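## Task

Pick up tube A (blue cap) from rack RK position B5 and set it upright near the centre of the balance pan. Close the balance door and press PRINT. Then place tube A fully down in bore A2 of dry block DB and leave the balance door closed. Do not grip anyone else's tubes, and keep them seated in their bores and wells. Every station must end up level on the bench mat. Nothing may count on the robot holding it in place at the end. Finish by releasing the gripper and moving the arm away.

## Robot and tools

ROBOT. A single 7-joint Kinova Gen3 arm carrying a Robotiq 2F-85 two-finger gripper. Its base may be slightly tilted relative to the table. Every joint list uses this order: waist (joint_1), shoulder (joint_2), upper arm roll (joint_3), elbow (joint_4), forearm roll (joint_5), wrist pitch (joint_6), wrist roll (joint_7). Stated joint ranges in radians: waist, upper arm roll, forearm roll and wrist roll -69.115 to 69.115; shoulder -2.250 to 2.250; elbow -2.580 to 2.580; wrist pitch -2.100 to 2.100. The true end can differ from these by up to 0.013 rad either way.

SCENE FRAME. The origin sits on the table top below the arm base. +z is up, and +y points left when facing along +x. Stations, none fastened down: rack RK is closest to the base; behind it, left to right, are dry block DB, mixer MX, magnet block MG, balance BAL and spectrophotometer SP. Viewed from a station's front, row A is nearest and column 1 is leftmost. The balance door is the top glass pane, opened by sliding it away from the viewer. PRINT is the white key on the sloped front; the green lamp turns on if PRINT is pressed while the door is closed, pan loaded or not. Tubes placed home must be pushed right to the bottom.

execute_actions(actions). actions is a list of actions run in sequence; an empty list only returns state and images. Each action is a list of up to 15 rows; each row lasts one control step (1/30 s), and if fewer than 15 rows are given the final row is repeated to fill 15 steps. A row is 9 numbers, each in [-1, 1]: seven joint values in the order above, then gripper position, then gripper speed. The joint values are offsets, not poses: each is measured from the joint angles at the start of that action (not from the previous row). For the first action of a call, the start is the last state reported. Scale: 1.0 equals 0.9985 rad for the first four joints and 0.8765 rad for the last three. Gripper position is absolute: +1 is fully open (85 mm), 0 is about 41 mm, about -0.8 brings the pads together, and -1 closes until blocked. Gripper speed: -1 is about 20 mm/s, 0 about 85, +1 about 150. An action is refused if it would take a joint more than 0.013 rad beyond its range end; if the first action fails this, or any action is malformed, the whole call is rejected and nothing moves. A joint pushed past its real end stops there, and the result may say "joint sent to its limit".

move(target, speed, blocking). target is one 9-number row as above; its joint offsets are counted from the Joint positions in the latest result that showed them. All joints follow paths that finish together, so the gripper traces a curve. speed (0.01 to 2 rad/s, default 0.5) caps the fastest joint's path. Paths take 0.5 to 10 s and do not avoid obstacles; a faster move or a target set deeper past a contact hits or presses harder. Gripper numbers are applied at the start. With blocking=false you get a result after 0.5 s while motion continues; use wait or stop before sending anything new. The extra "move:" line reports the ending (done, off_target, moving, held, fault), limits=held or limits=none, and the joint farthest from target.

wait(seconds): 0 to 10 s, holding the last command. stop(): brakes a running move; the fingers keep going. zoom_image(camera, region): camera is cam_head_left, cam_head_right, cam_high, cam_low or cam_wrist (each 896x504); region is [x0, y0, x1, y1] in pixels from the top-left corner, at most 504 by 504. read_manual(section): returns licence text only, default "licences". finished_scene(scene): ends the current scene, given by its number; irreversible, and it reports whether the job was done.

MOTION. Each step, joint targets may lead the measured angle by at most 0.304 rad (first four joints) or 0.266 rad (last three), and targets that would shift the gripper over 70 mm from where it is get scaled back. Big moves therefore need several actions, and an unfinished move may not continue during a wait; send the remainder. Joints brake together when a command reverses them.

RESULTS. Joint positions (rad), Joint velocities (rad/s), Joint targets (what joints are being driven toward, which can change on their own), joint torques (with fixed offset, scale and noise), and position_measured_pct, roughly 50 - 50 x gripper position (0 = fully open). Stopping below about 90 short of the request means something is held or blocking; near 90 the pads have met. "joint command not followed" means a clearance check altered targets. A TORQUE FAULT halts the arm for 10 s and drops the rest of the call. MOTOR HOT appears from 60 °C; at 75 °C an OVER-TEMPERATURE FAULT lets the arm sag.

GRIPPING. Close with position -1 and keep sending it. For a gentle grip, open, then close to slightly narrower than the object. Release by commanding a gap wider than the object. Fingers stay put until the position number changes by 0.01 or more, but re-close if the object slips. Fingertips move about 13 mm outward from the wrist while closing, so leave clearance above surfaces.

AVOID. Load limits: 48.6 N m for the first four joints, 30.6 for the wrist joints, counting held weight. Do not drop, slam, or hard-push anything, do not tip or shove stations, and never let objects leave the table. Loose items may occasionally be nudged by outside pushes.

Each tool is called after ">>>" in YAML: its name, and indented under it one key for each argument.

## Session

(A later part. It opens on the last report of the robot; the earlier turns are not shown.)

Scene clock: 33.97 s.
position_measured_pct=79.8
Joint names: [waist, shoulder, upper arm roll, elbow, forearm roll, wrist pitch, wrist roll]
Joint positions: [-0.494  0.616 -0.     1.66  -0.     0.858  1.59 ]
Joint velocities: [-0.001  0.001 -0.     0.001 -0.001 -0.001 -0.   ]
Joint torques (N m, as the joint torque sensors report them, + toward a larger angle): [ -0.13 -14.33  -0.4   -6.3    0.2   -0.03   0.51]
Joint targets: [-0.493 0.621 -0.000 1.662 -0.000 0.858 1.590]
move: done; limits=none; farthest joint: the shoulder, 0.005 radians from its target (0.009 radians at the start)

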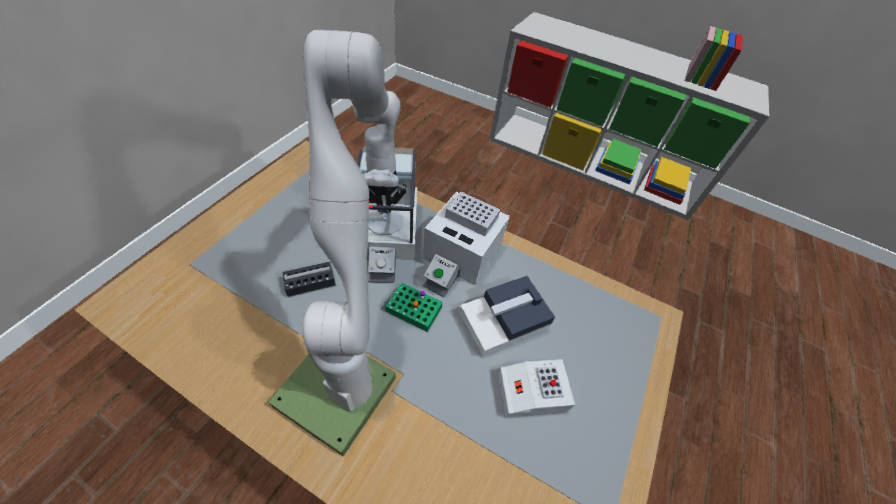

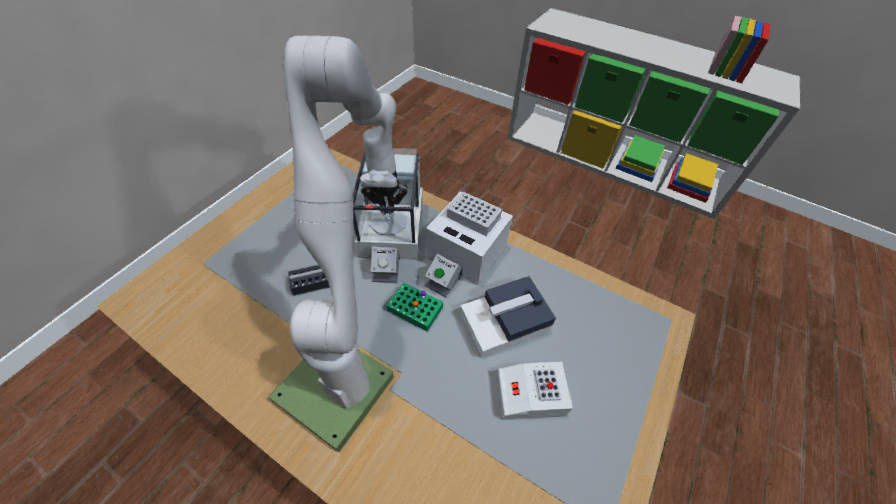

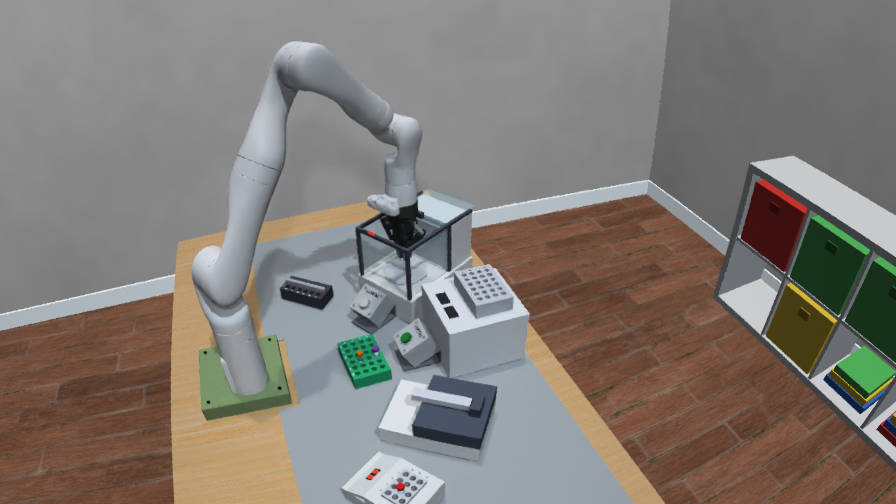

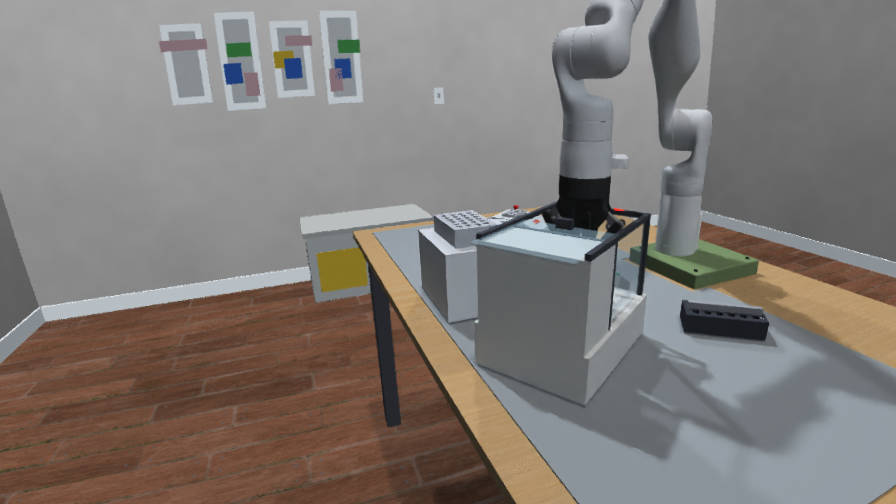

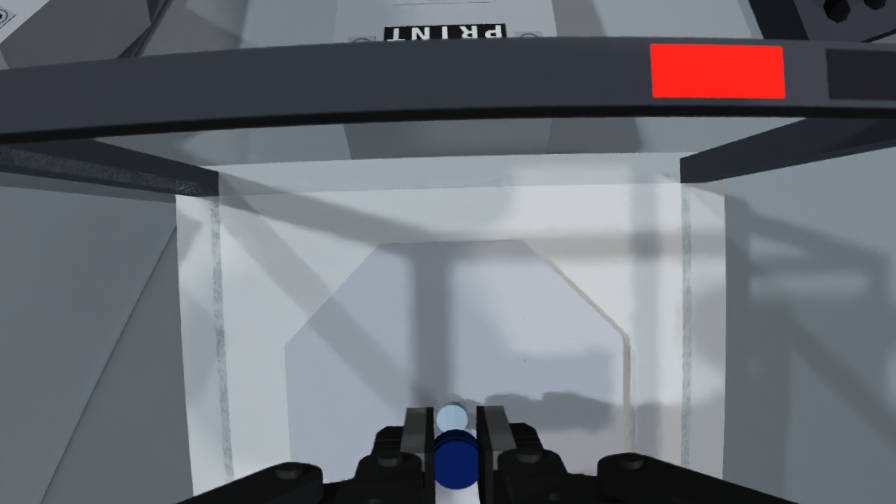

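The pan is higher here and is overloaded, so I'm easing off to the contact height.

>>> move:
  target: [0.001,-0.001,0,-0.002,0,0.0115,0,-0.62,-0.3]
  speed: 0.03

Scene clock: 34.93 s.
position_measured_pct=79.8
Joint names: [waist, shoulder, upper arm roll, elbow, forearm roll, wrist pitch, wrist roll]
Joint positions: [-0.493  0.615 -0.     1.658 -0.     0.869  1.59 ]
Joint velocities: [-0.001  0.     0.     0.    -0.    -0.001  0.   ]
Joint torques (N m, as the joint torque sensors report them, + toward a larger angle): [ -0.52 -18.27   0.14  -8.11  -0.03   0.25   0.37]
Joint targets: [-0.493 0.615 -0.000 1.658 -0.000 0.869 1.590]
move: done; limits=none; farthest joint: the waist, 0.000 radians from its target (0.001 radians at the start)

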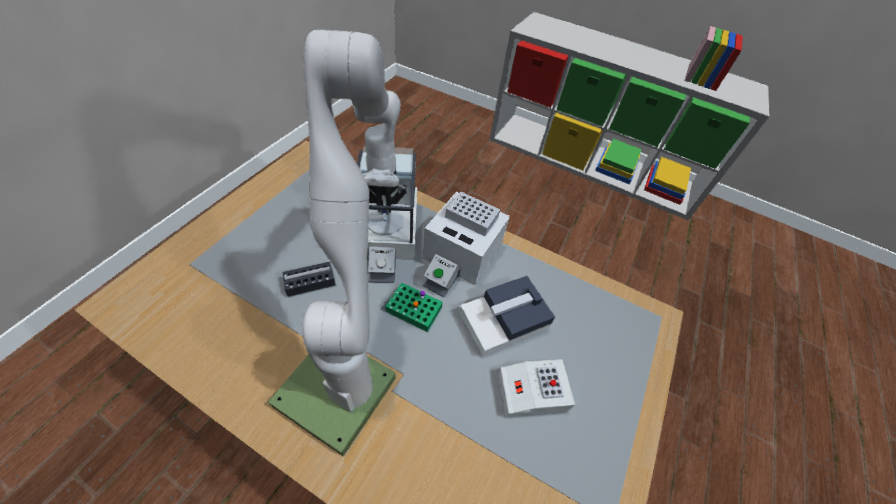

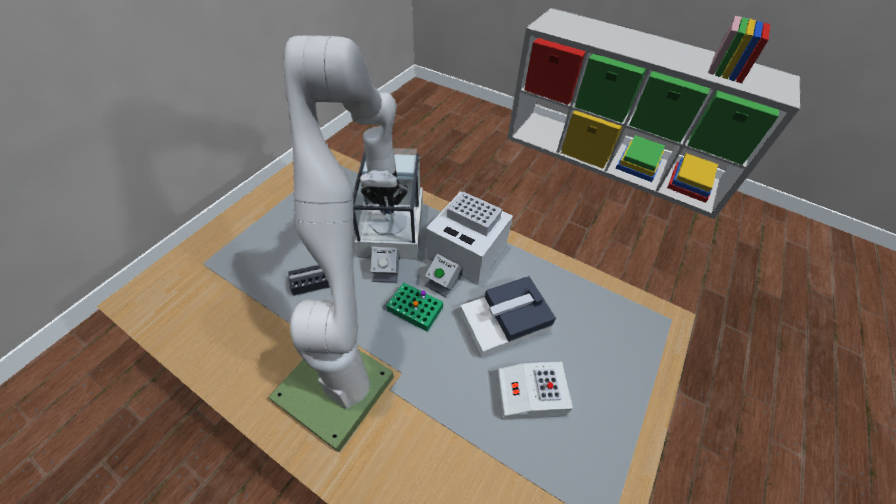

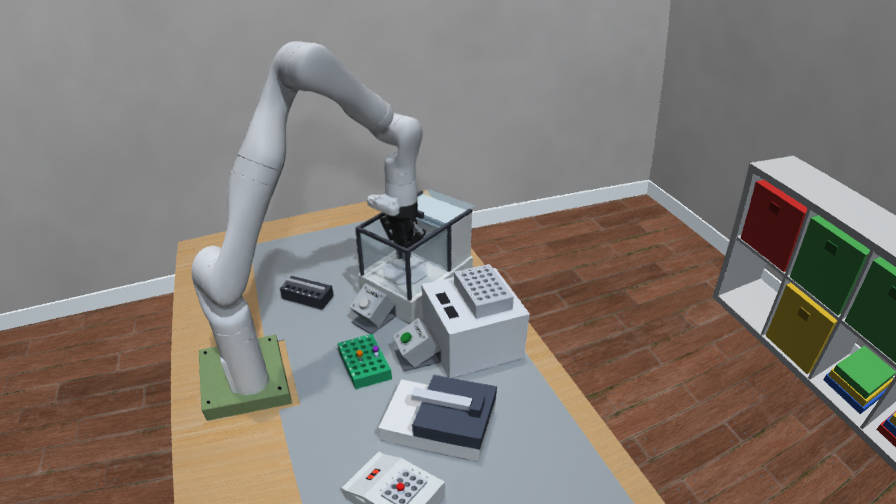

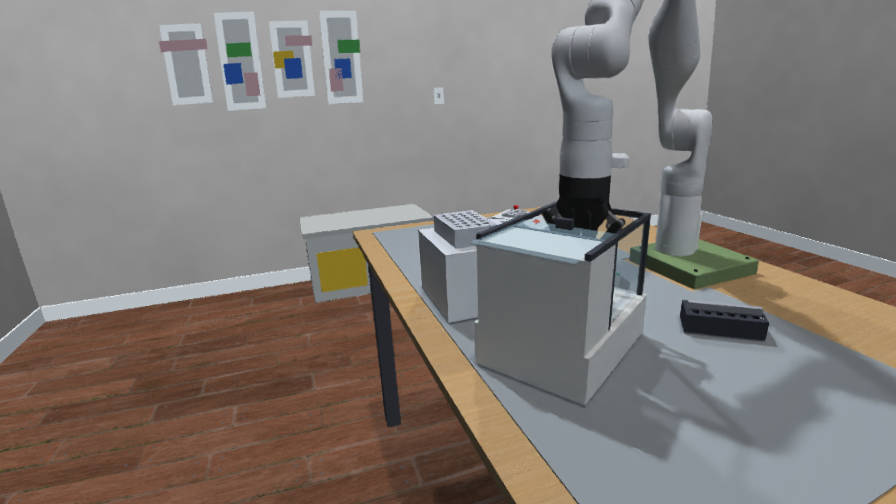

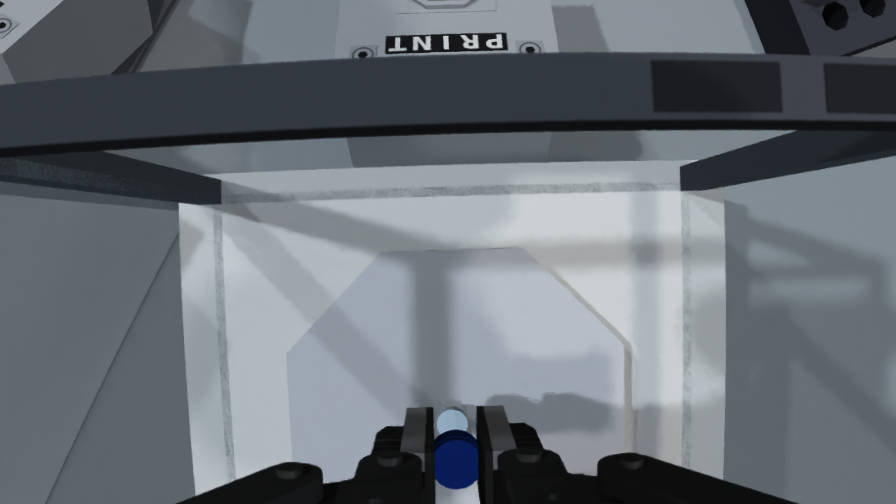

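>>> execute_actions:
  actions:
    - [[0,0,0,0,0,0,0,-0.4,-0.7]]

Scene clock: 35.80 s.
position_measured_pct=69.8
Joint names: [waist, shoulder, upper arm roll, elbow, forearm roll, wrist pitch, wrist roll]
Joint positions: [-0.493  0.615 -0.     1.658 -0.     0.869  1.59 ]
Joint velocities: [ 0.001 -0.     0.    -0.    -0.    -0.    -0.   ]
Joint torques (N m, as the joint torque sensors report them, + toward a larger angle): [  0.09 -18.31  -0.3   -7.87   0.17   0.45   0.52]
Joint targets: [-0.493 0.615 -0.000 1.658 -0.000 0.869 1.590]

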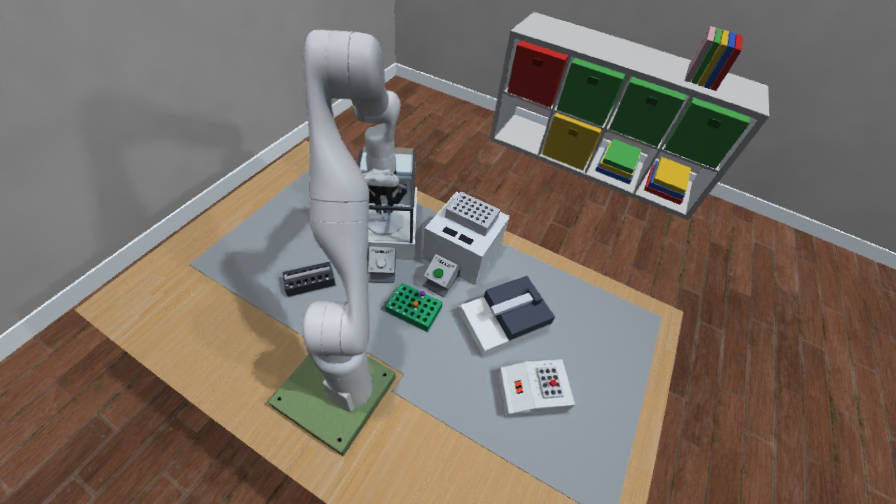

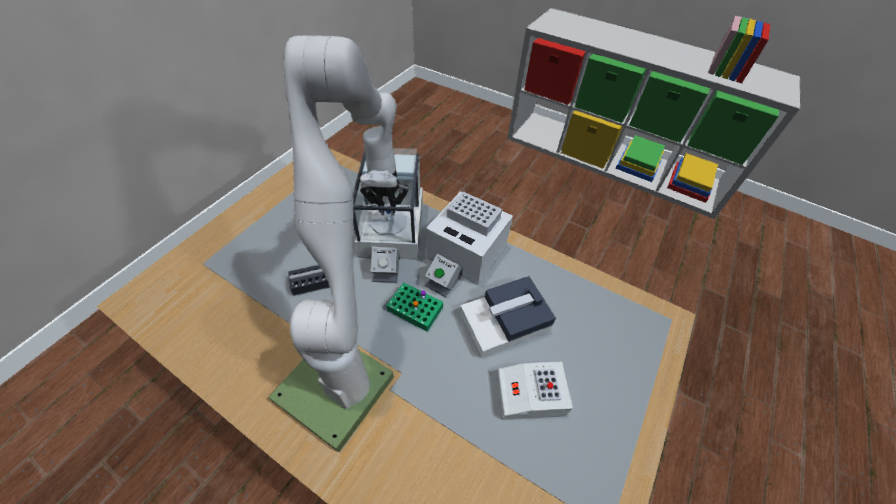

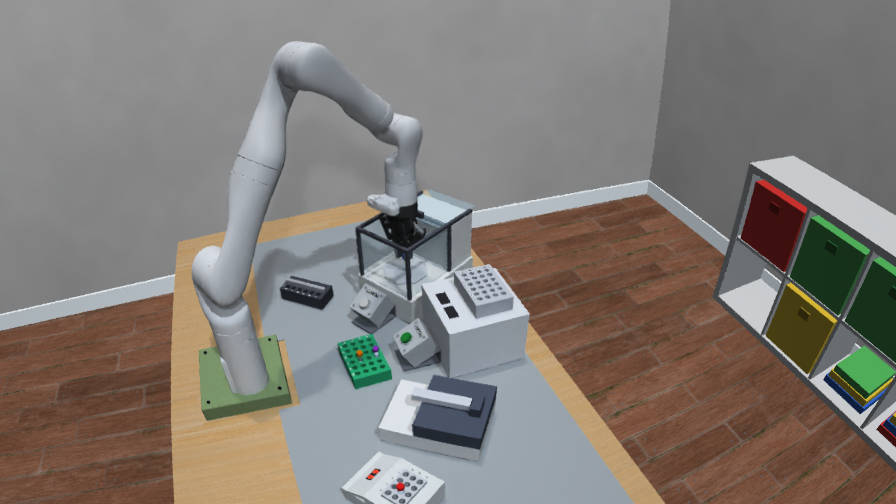

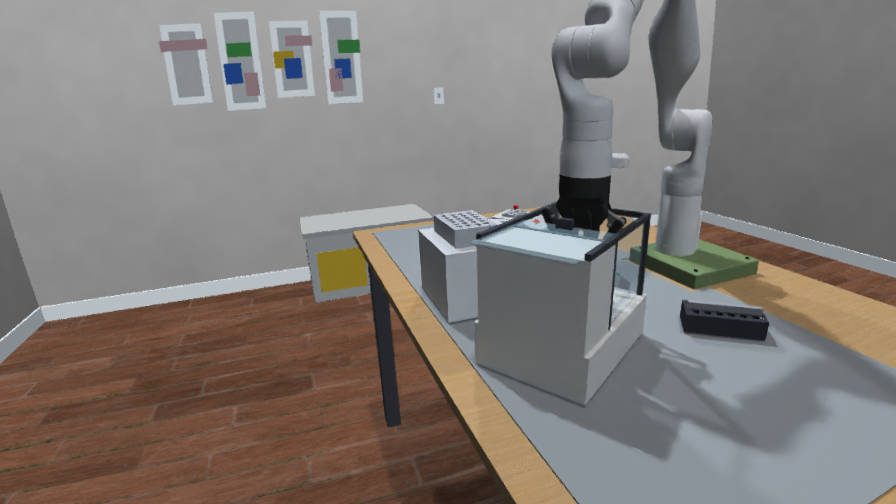

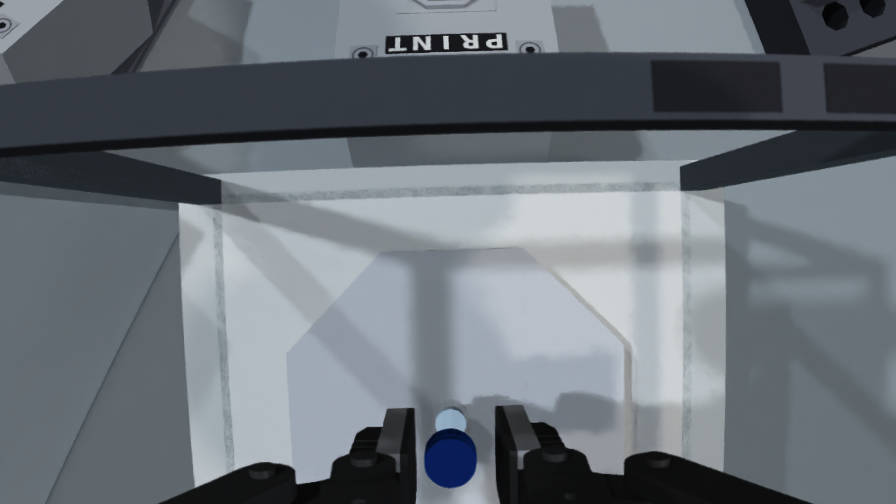

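>>> move:
  target: [0,-0.1552,0,-0.2354,0,0.4438,0,-0.4,0]
  speed: 0.7

>>> move:
  target: [-0.004,0.2598,0,-0.3106,0,0.0585,-0.0037,-1,0.3]
  speed: 0.6

Scene clock: 48.37 s.
position_measured_pct=69.8
Joint names: [waist, shoulder, upper arm roll, elbow, forearm roll, wrist pitch, wrist roll]
Joint positions: [-0.493  0.46  -0.     1.423 -0.     1.258  1.59 ]
Joint velocities: [-0.001 -0.003 -0.    -0.002 -0.001 -0.001  0.   ]
Joint torques (N m, as the joint torque sensors report them, + toward a larger angle): [  0.04 -17.83  -0.04  -9.42   0.08   0.33   0.54]
Joint targets: [-0.493 0.460 -0.000 1.423 -0.000 1.258 1.590]
move: done; limits=none; farthest joint: the waist, 0.000 radians from its target (0.000 radians at the start)

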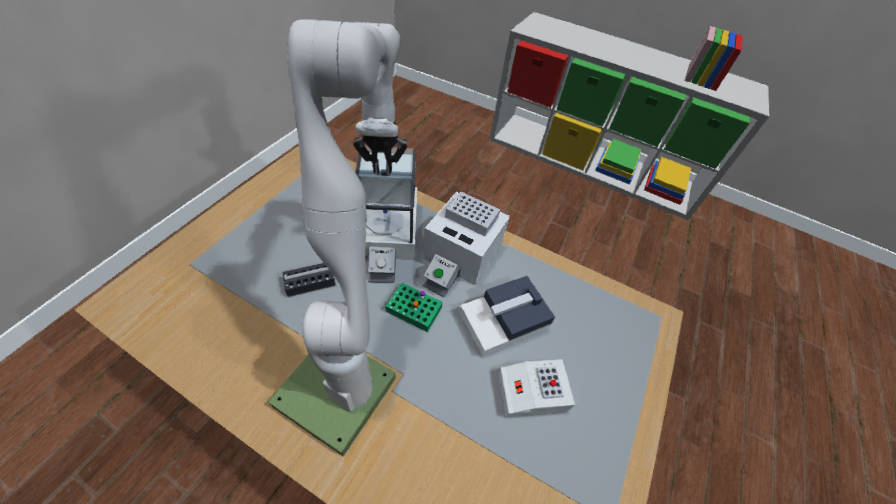

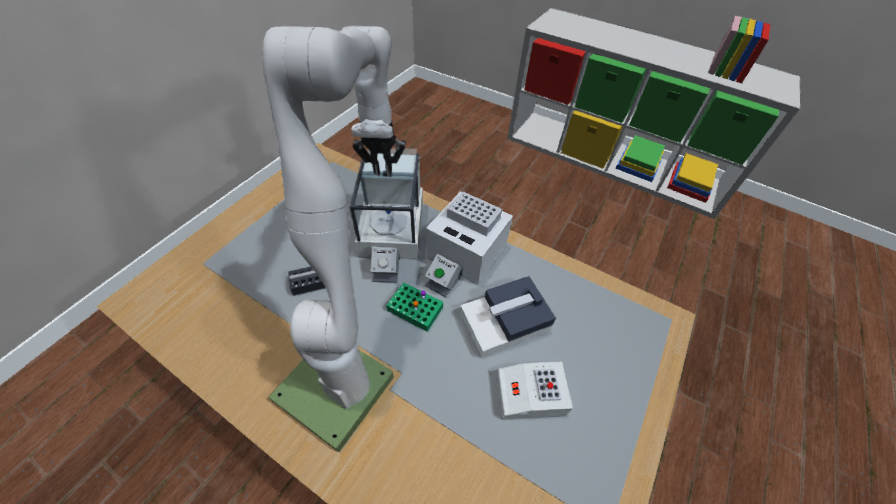

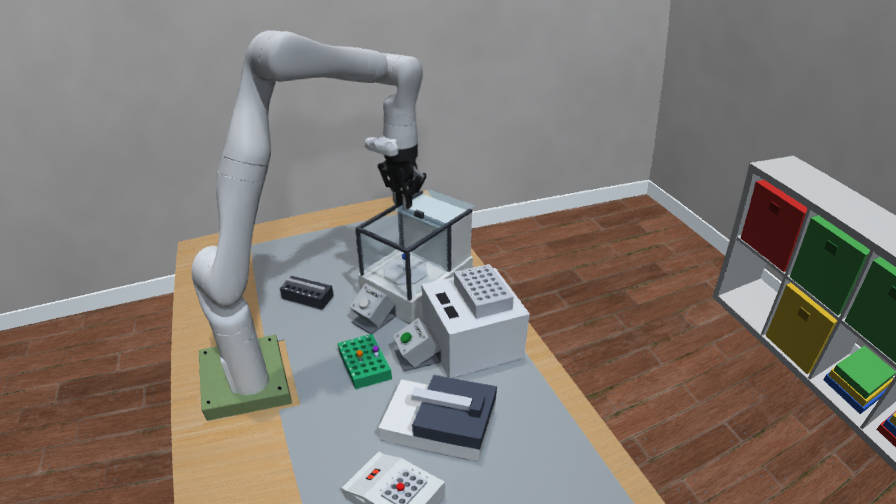

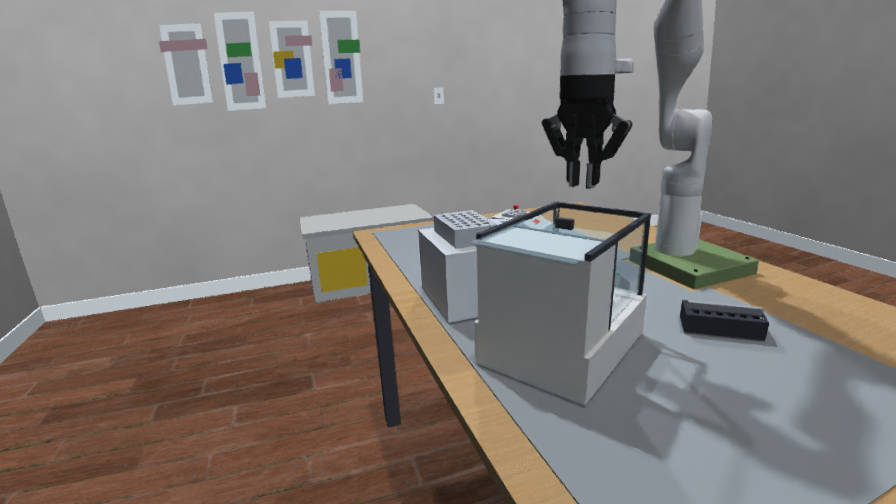

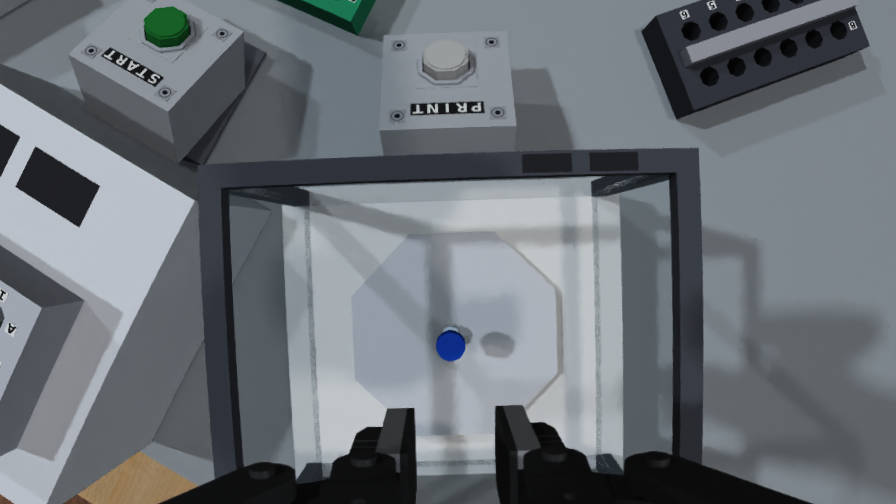

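Scene clock: 49.47 s.
position_measured_pct=91.7
Joint names: [waist, shoulder, upper arm roll, elbow, forearm roll, wrist pitch, wrist roll]
Joint positions: [-0.497  0.719 -0.     1.113 -0.     1.309  1.587]
Joint velocities: [ 0.     0.001  0.     0.    -0.002  0.001  0.   ]
Joint torques (N m, as the joint torque sensors report them, + toward a larger angle): [ -0.66 -22.02  -0.25  -9.82   0.47   0.36   0.75]
Joint targets: [-0.497 0.720 -0.000 1.113 -0.000 1.309 1.587]
move: done; limits=none; farthest joint: the waist, 0.000 radians from its target (0.004 radians at the start)

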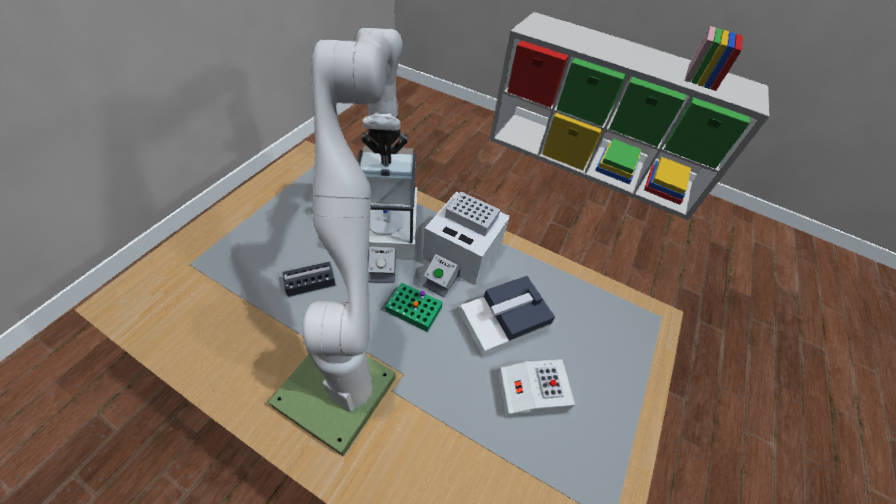

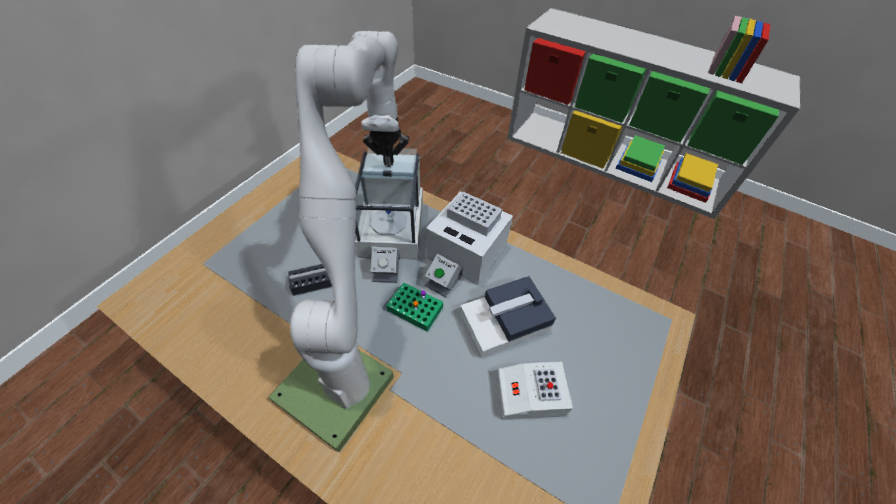

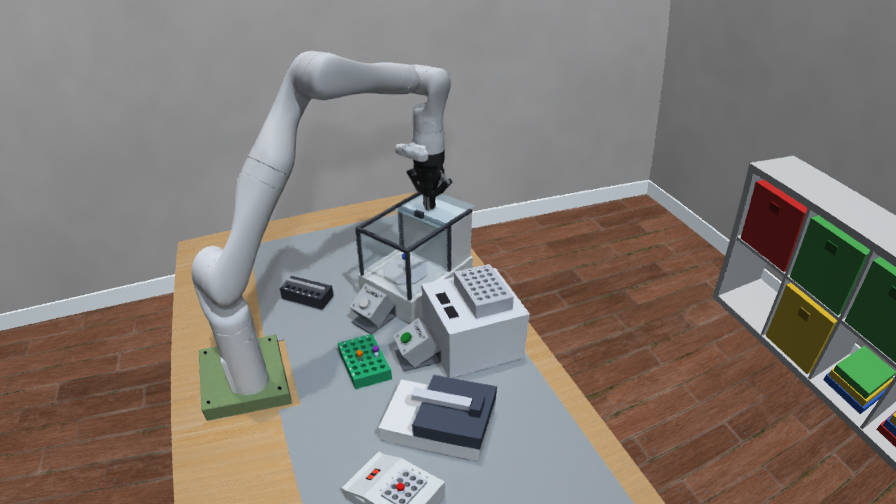

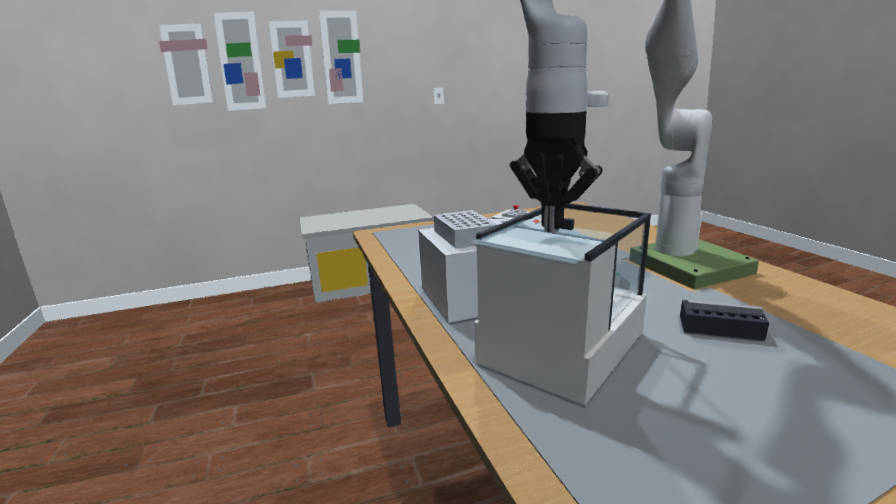

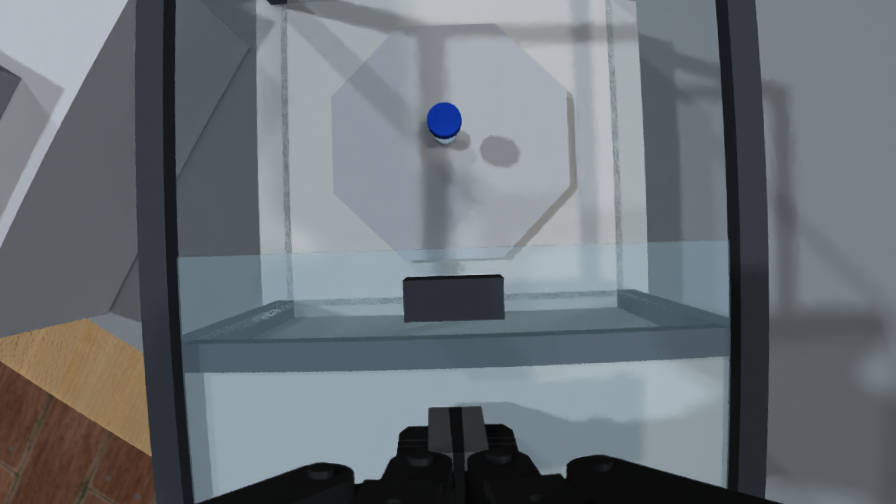

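>>> move:
  target: [0.002,-0.1502,0,0.2919,0,-0.1608,0.002,-1,0]
  speed: 0.32

Scene clock: 51.50 s.
position_measured_pct=91.7
Joint names: [waist, shoulder, upper arm roll, elbow, forearm roll, wrist pitch, wrist roll]
Joint positions: [-0.495  0.57  -0.     1.404 -0.     1.167  1.589]
Joint velocities: [-0.001 -0.004 -0.001  0.002  0.001 -0.002 -0.   ]
Joint torques (N m, as the joint torque sensors report them, + toward a larger angle): [ -0.13 -19.24  -0.08  -9.54  -0.04   0.58   0.56]
Joint targets: [-0.495 0.569 -0.000 1.404 -0.000 1.168 1.589]
move: done; limits=none; farthest joint: the shoulder, 0.001 radians from its target (0.150 radians at the start)

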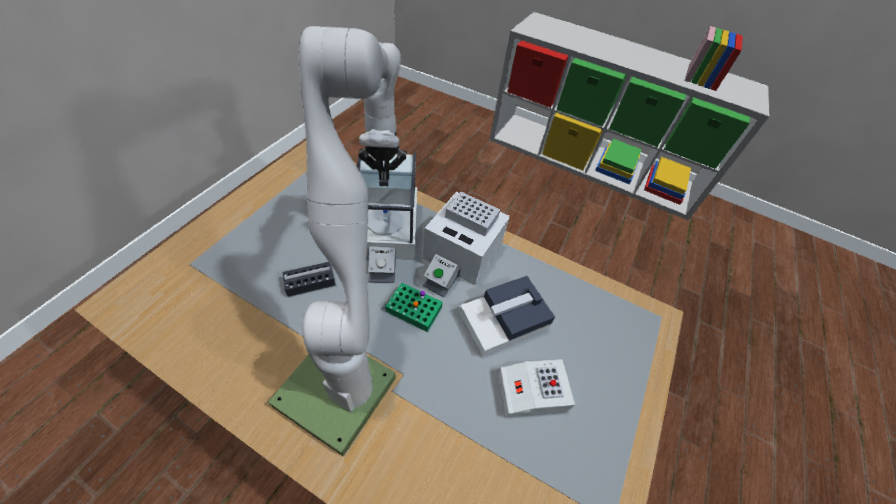

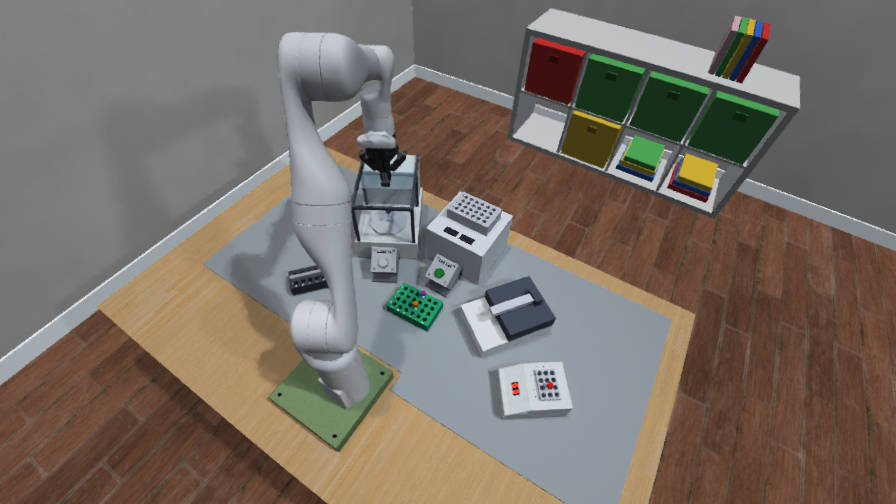

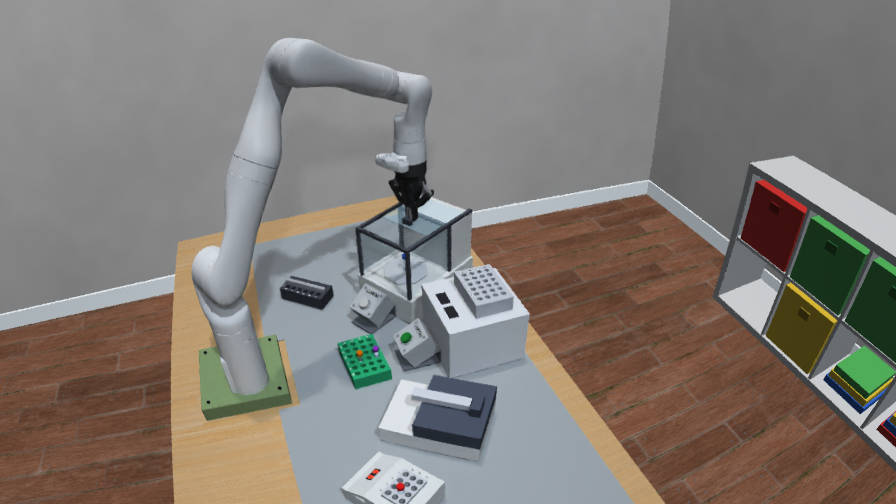

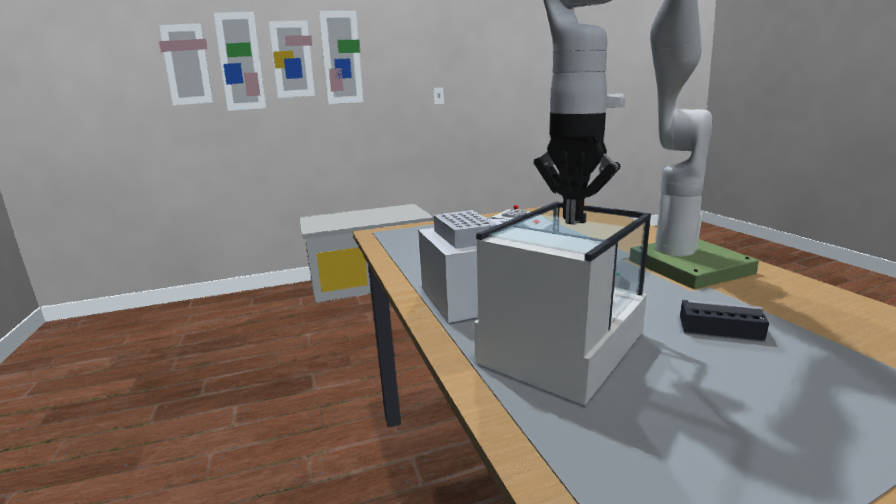

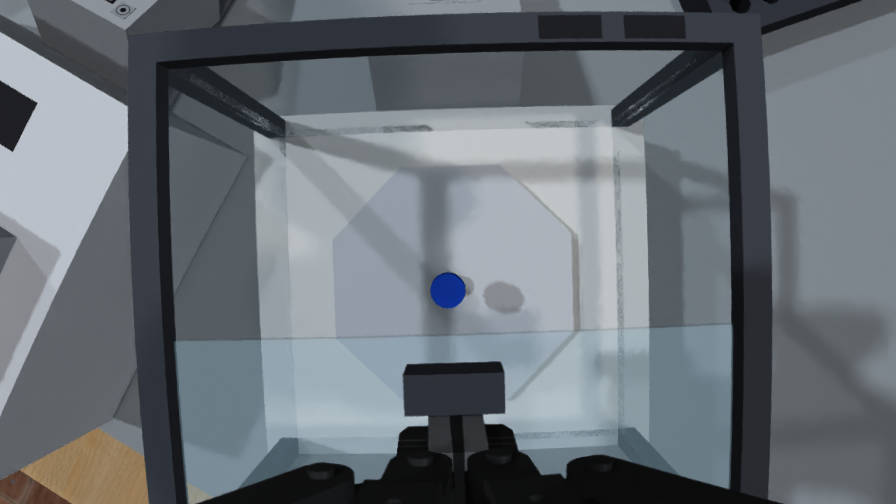

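>>> move:
  target: [0.0032,-0.1586,0,0.2730,0,-0.1296,0.0034,-1,0]
  speed: 0.28

Scene clock: 53.20 s.
position_measured_pct=91.7
Joint names: [waist, shoulder, upper arm roll, elbow, forearm roll, wrist pitch, wrist roll]
Joint positions: [-0.491  0.412 -0.     1.675 -0.     1.052  1.592]
Joint velocities: [-0.    -0.002 -0.001  0.001 -0.     0.     0.   ]
Joint torques (N m, as the joint torque sensors report them, + toward a larger angle): [ -0.41 -16.63  -0.56  -7.13   0.24   1.29   0.46]
Joint targets: [-0.491 0.411 -0.000 1.677 -0.000 1.054 1.592]
move: done; limits=none; farthest joint: the elbow, 0.002 radians from its target (0.273 radians at the start)

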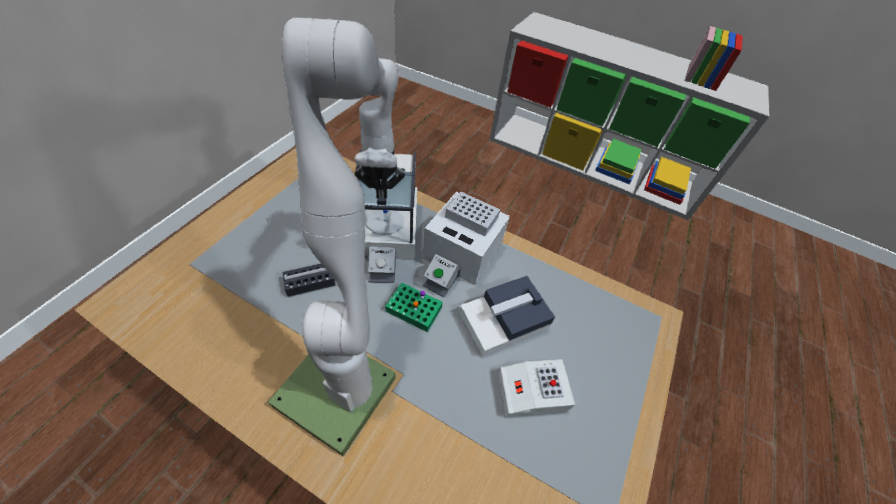

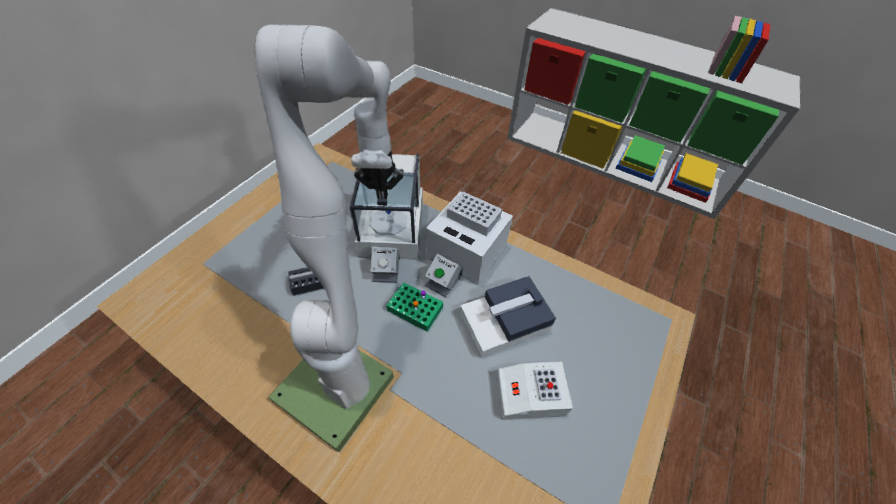

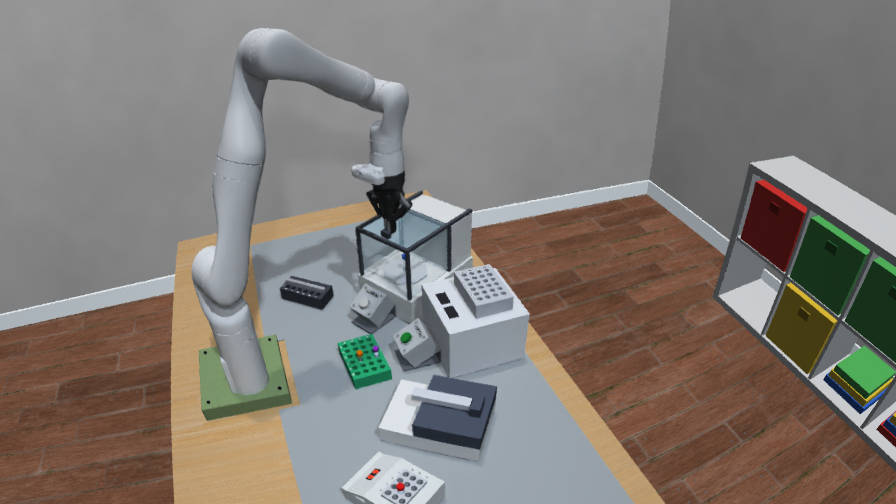

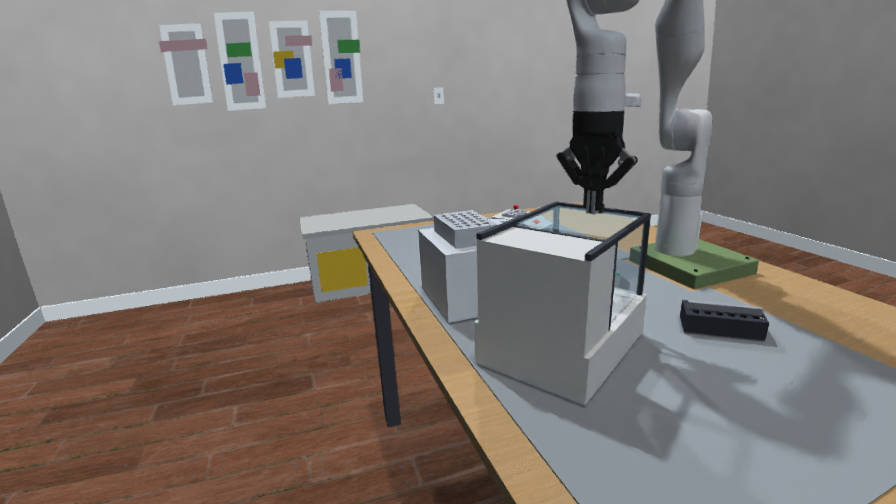

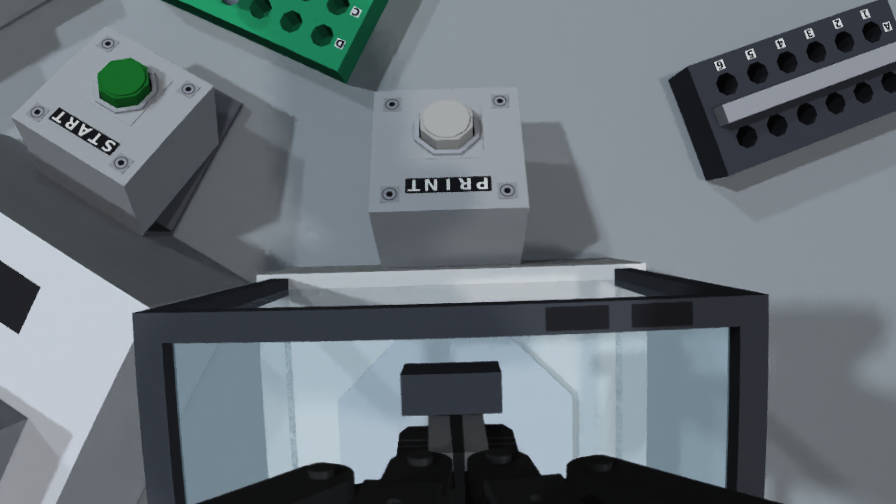

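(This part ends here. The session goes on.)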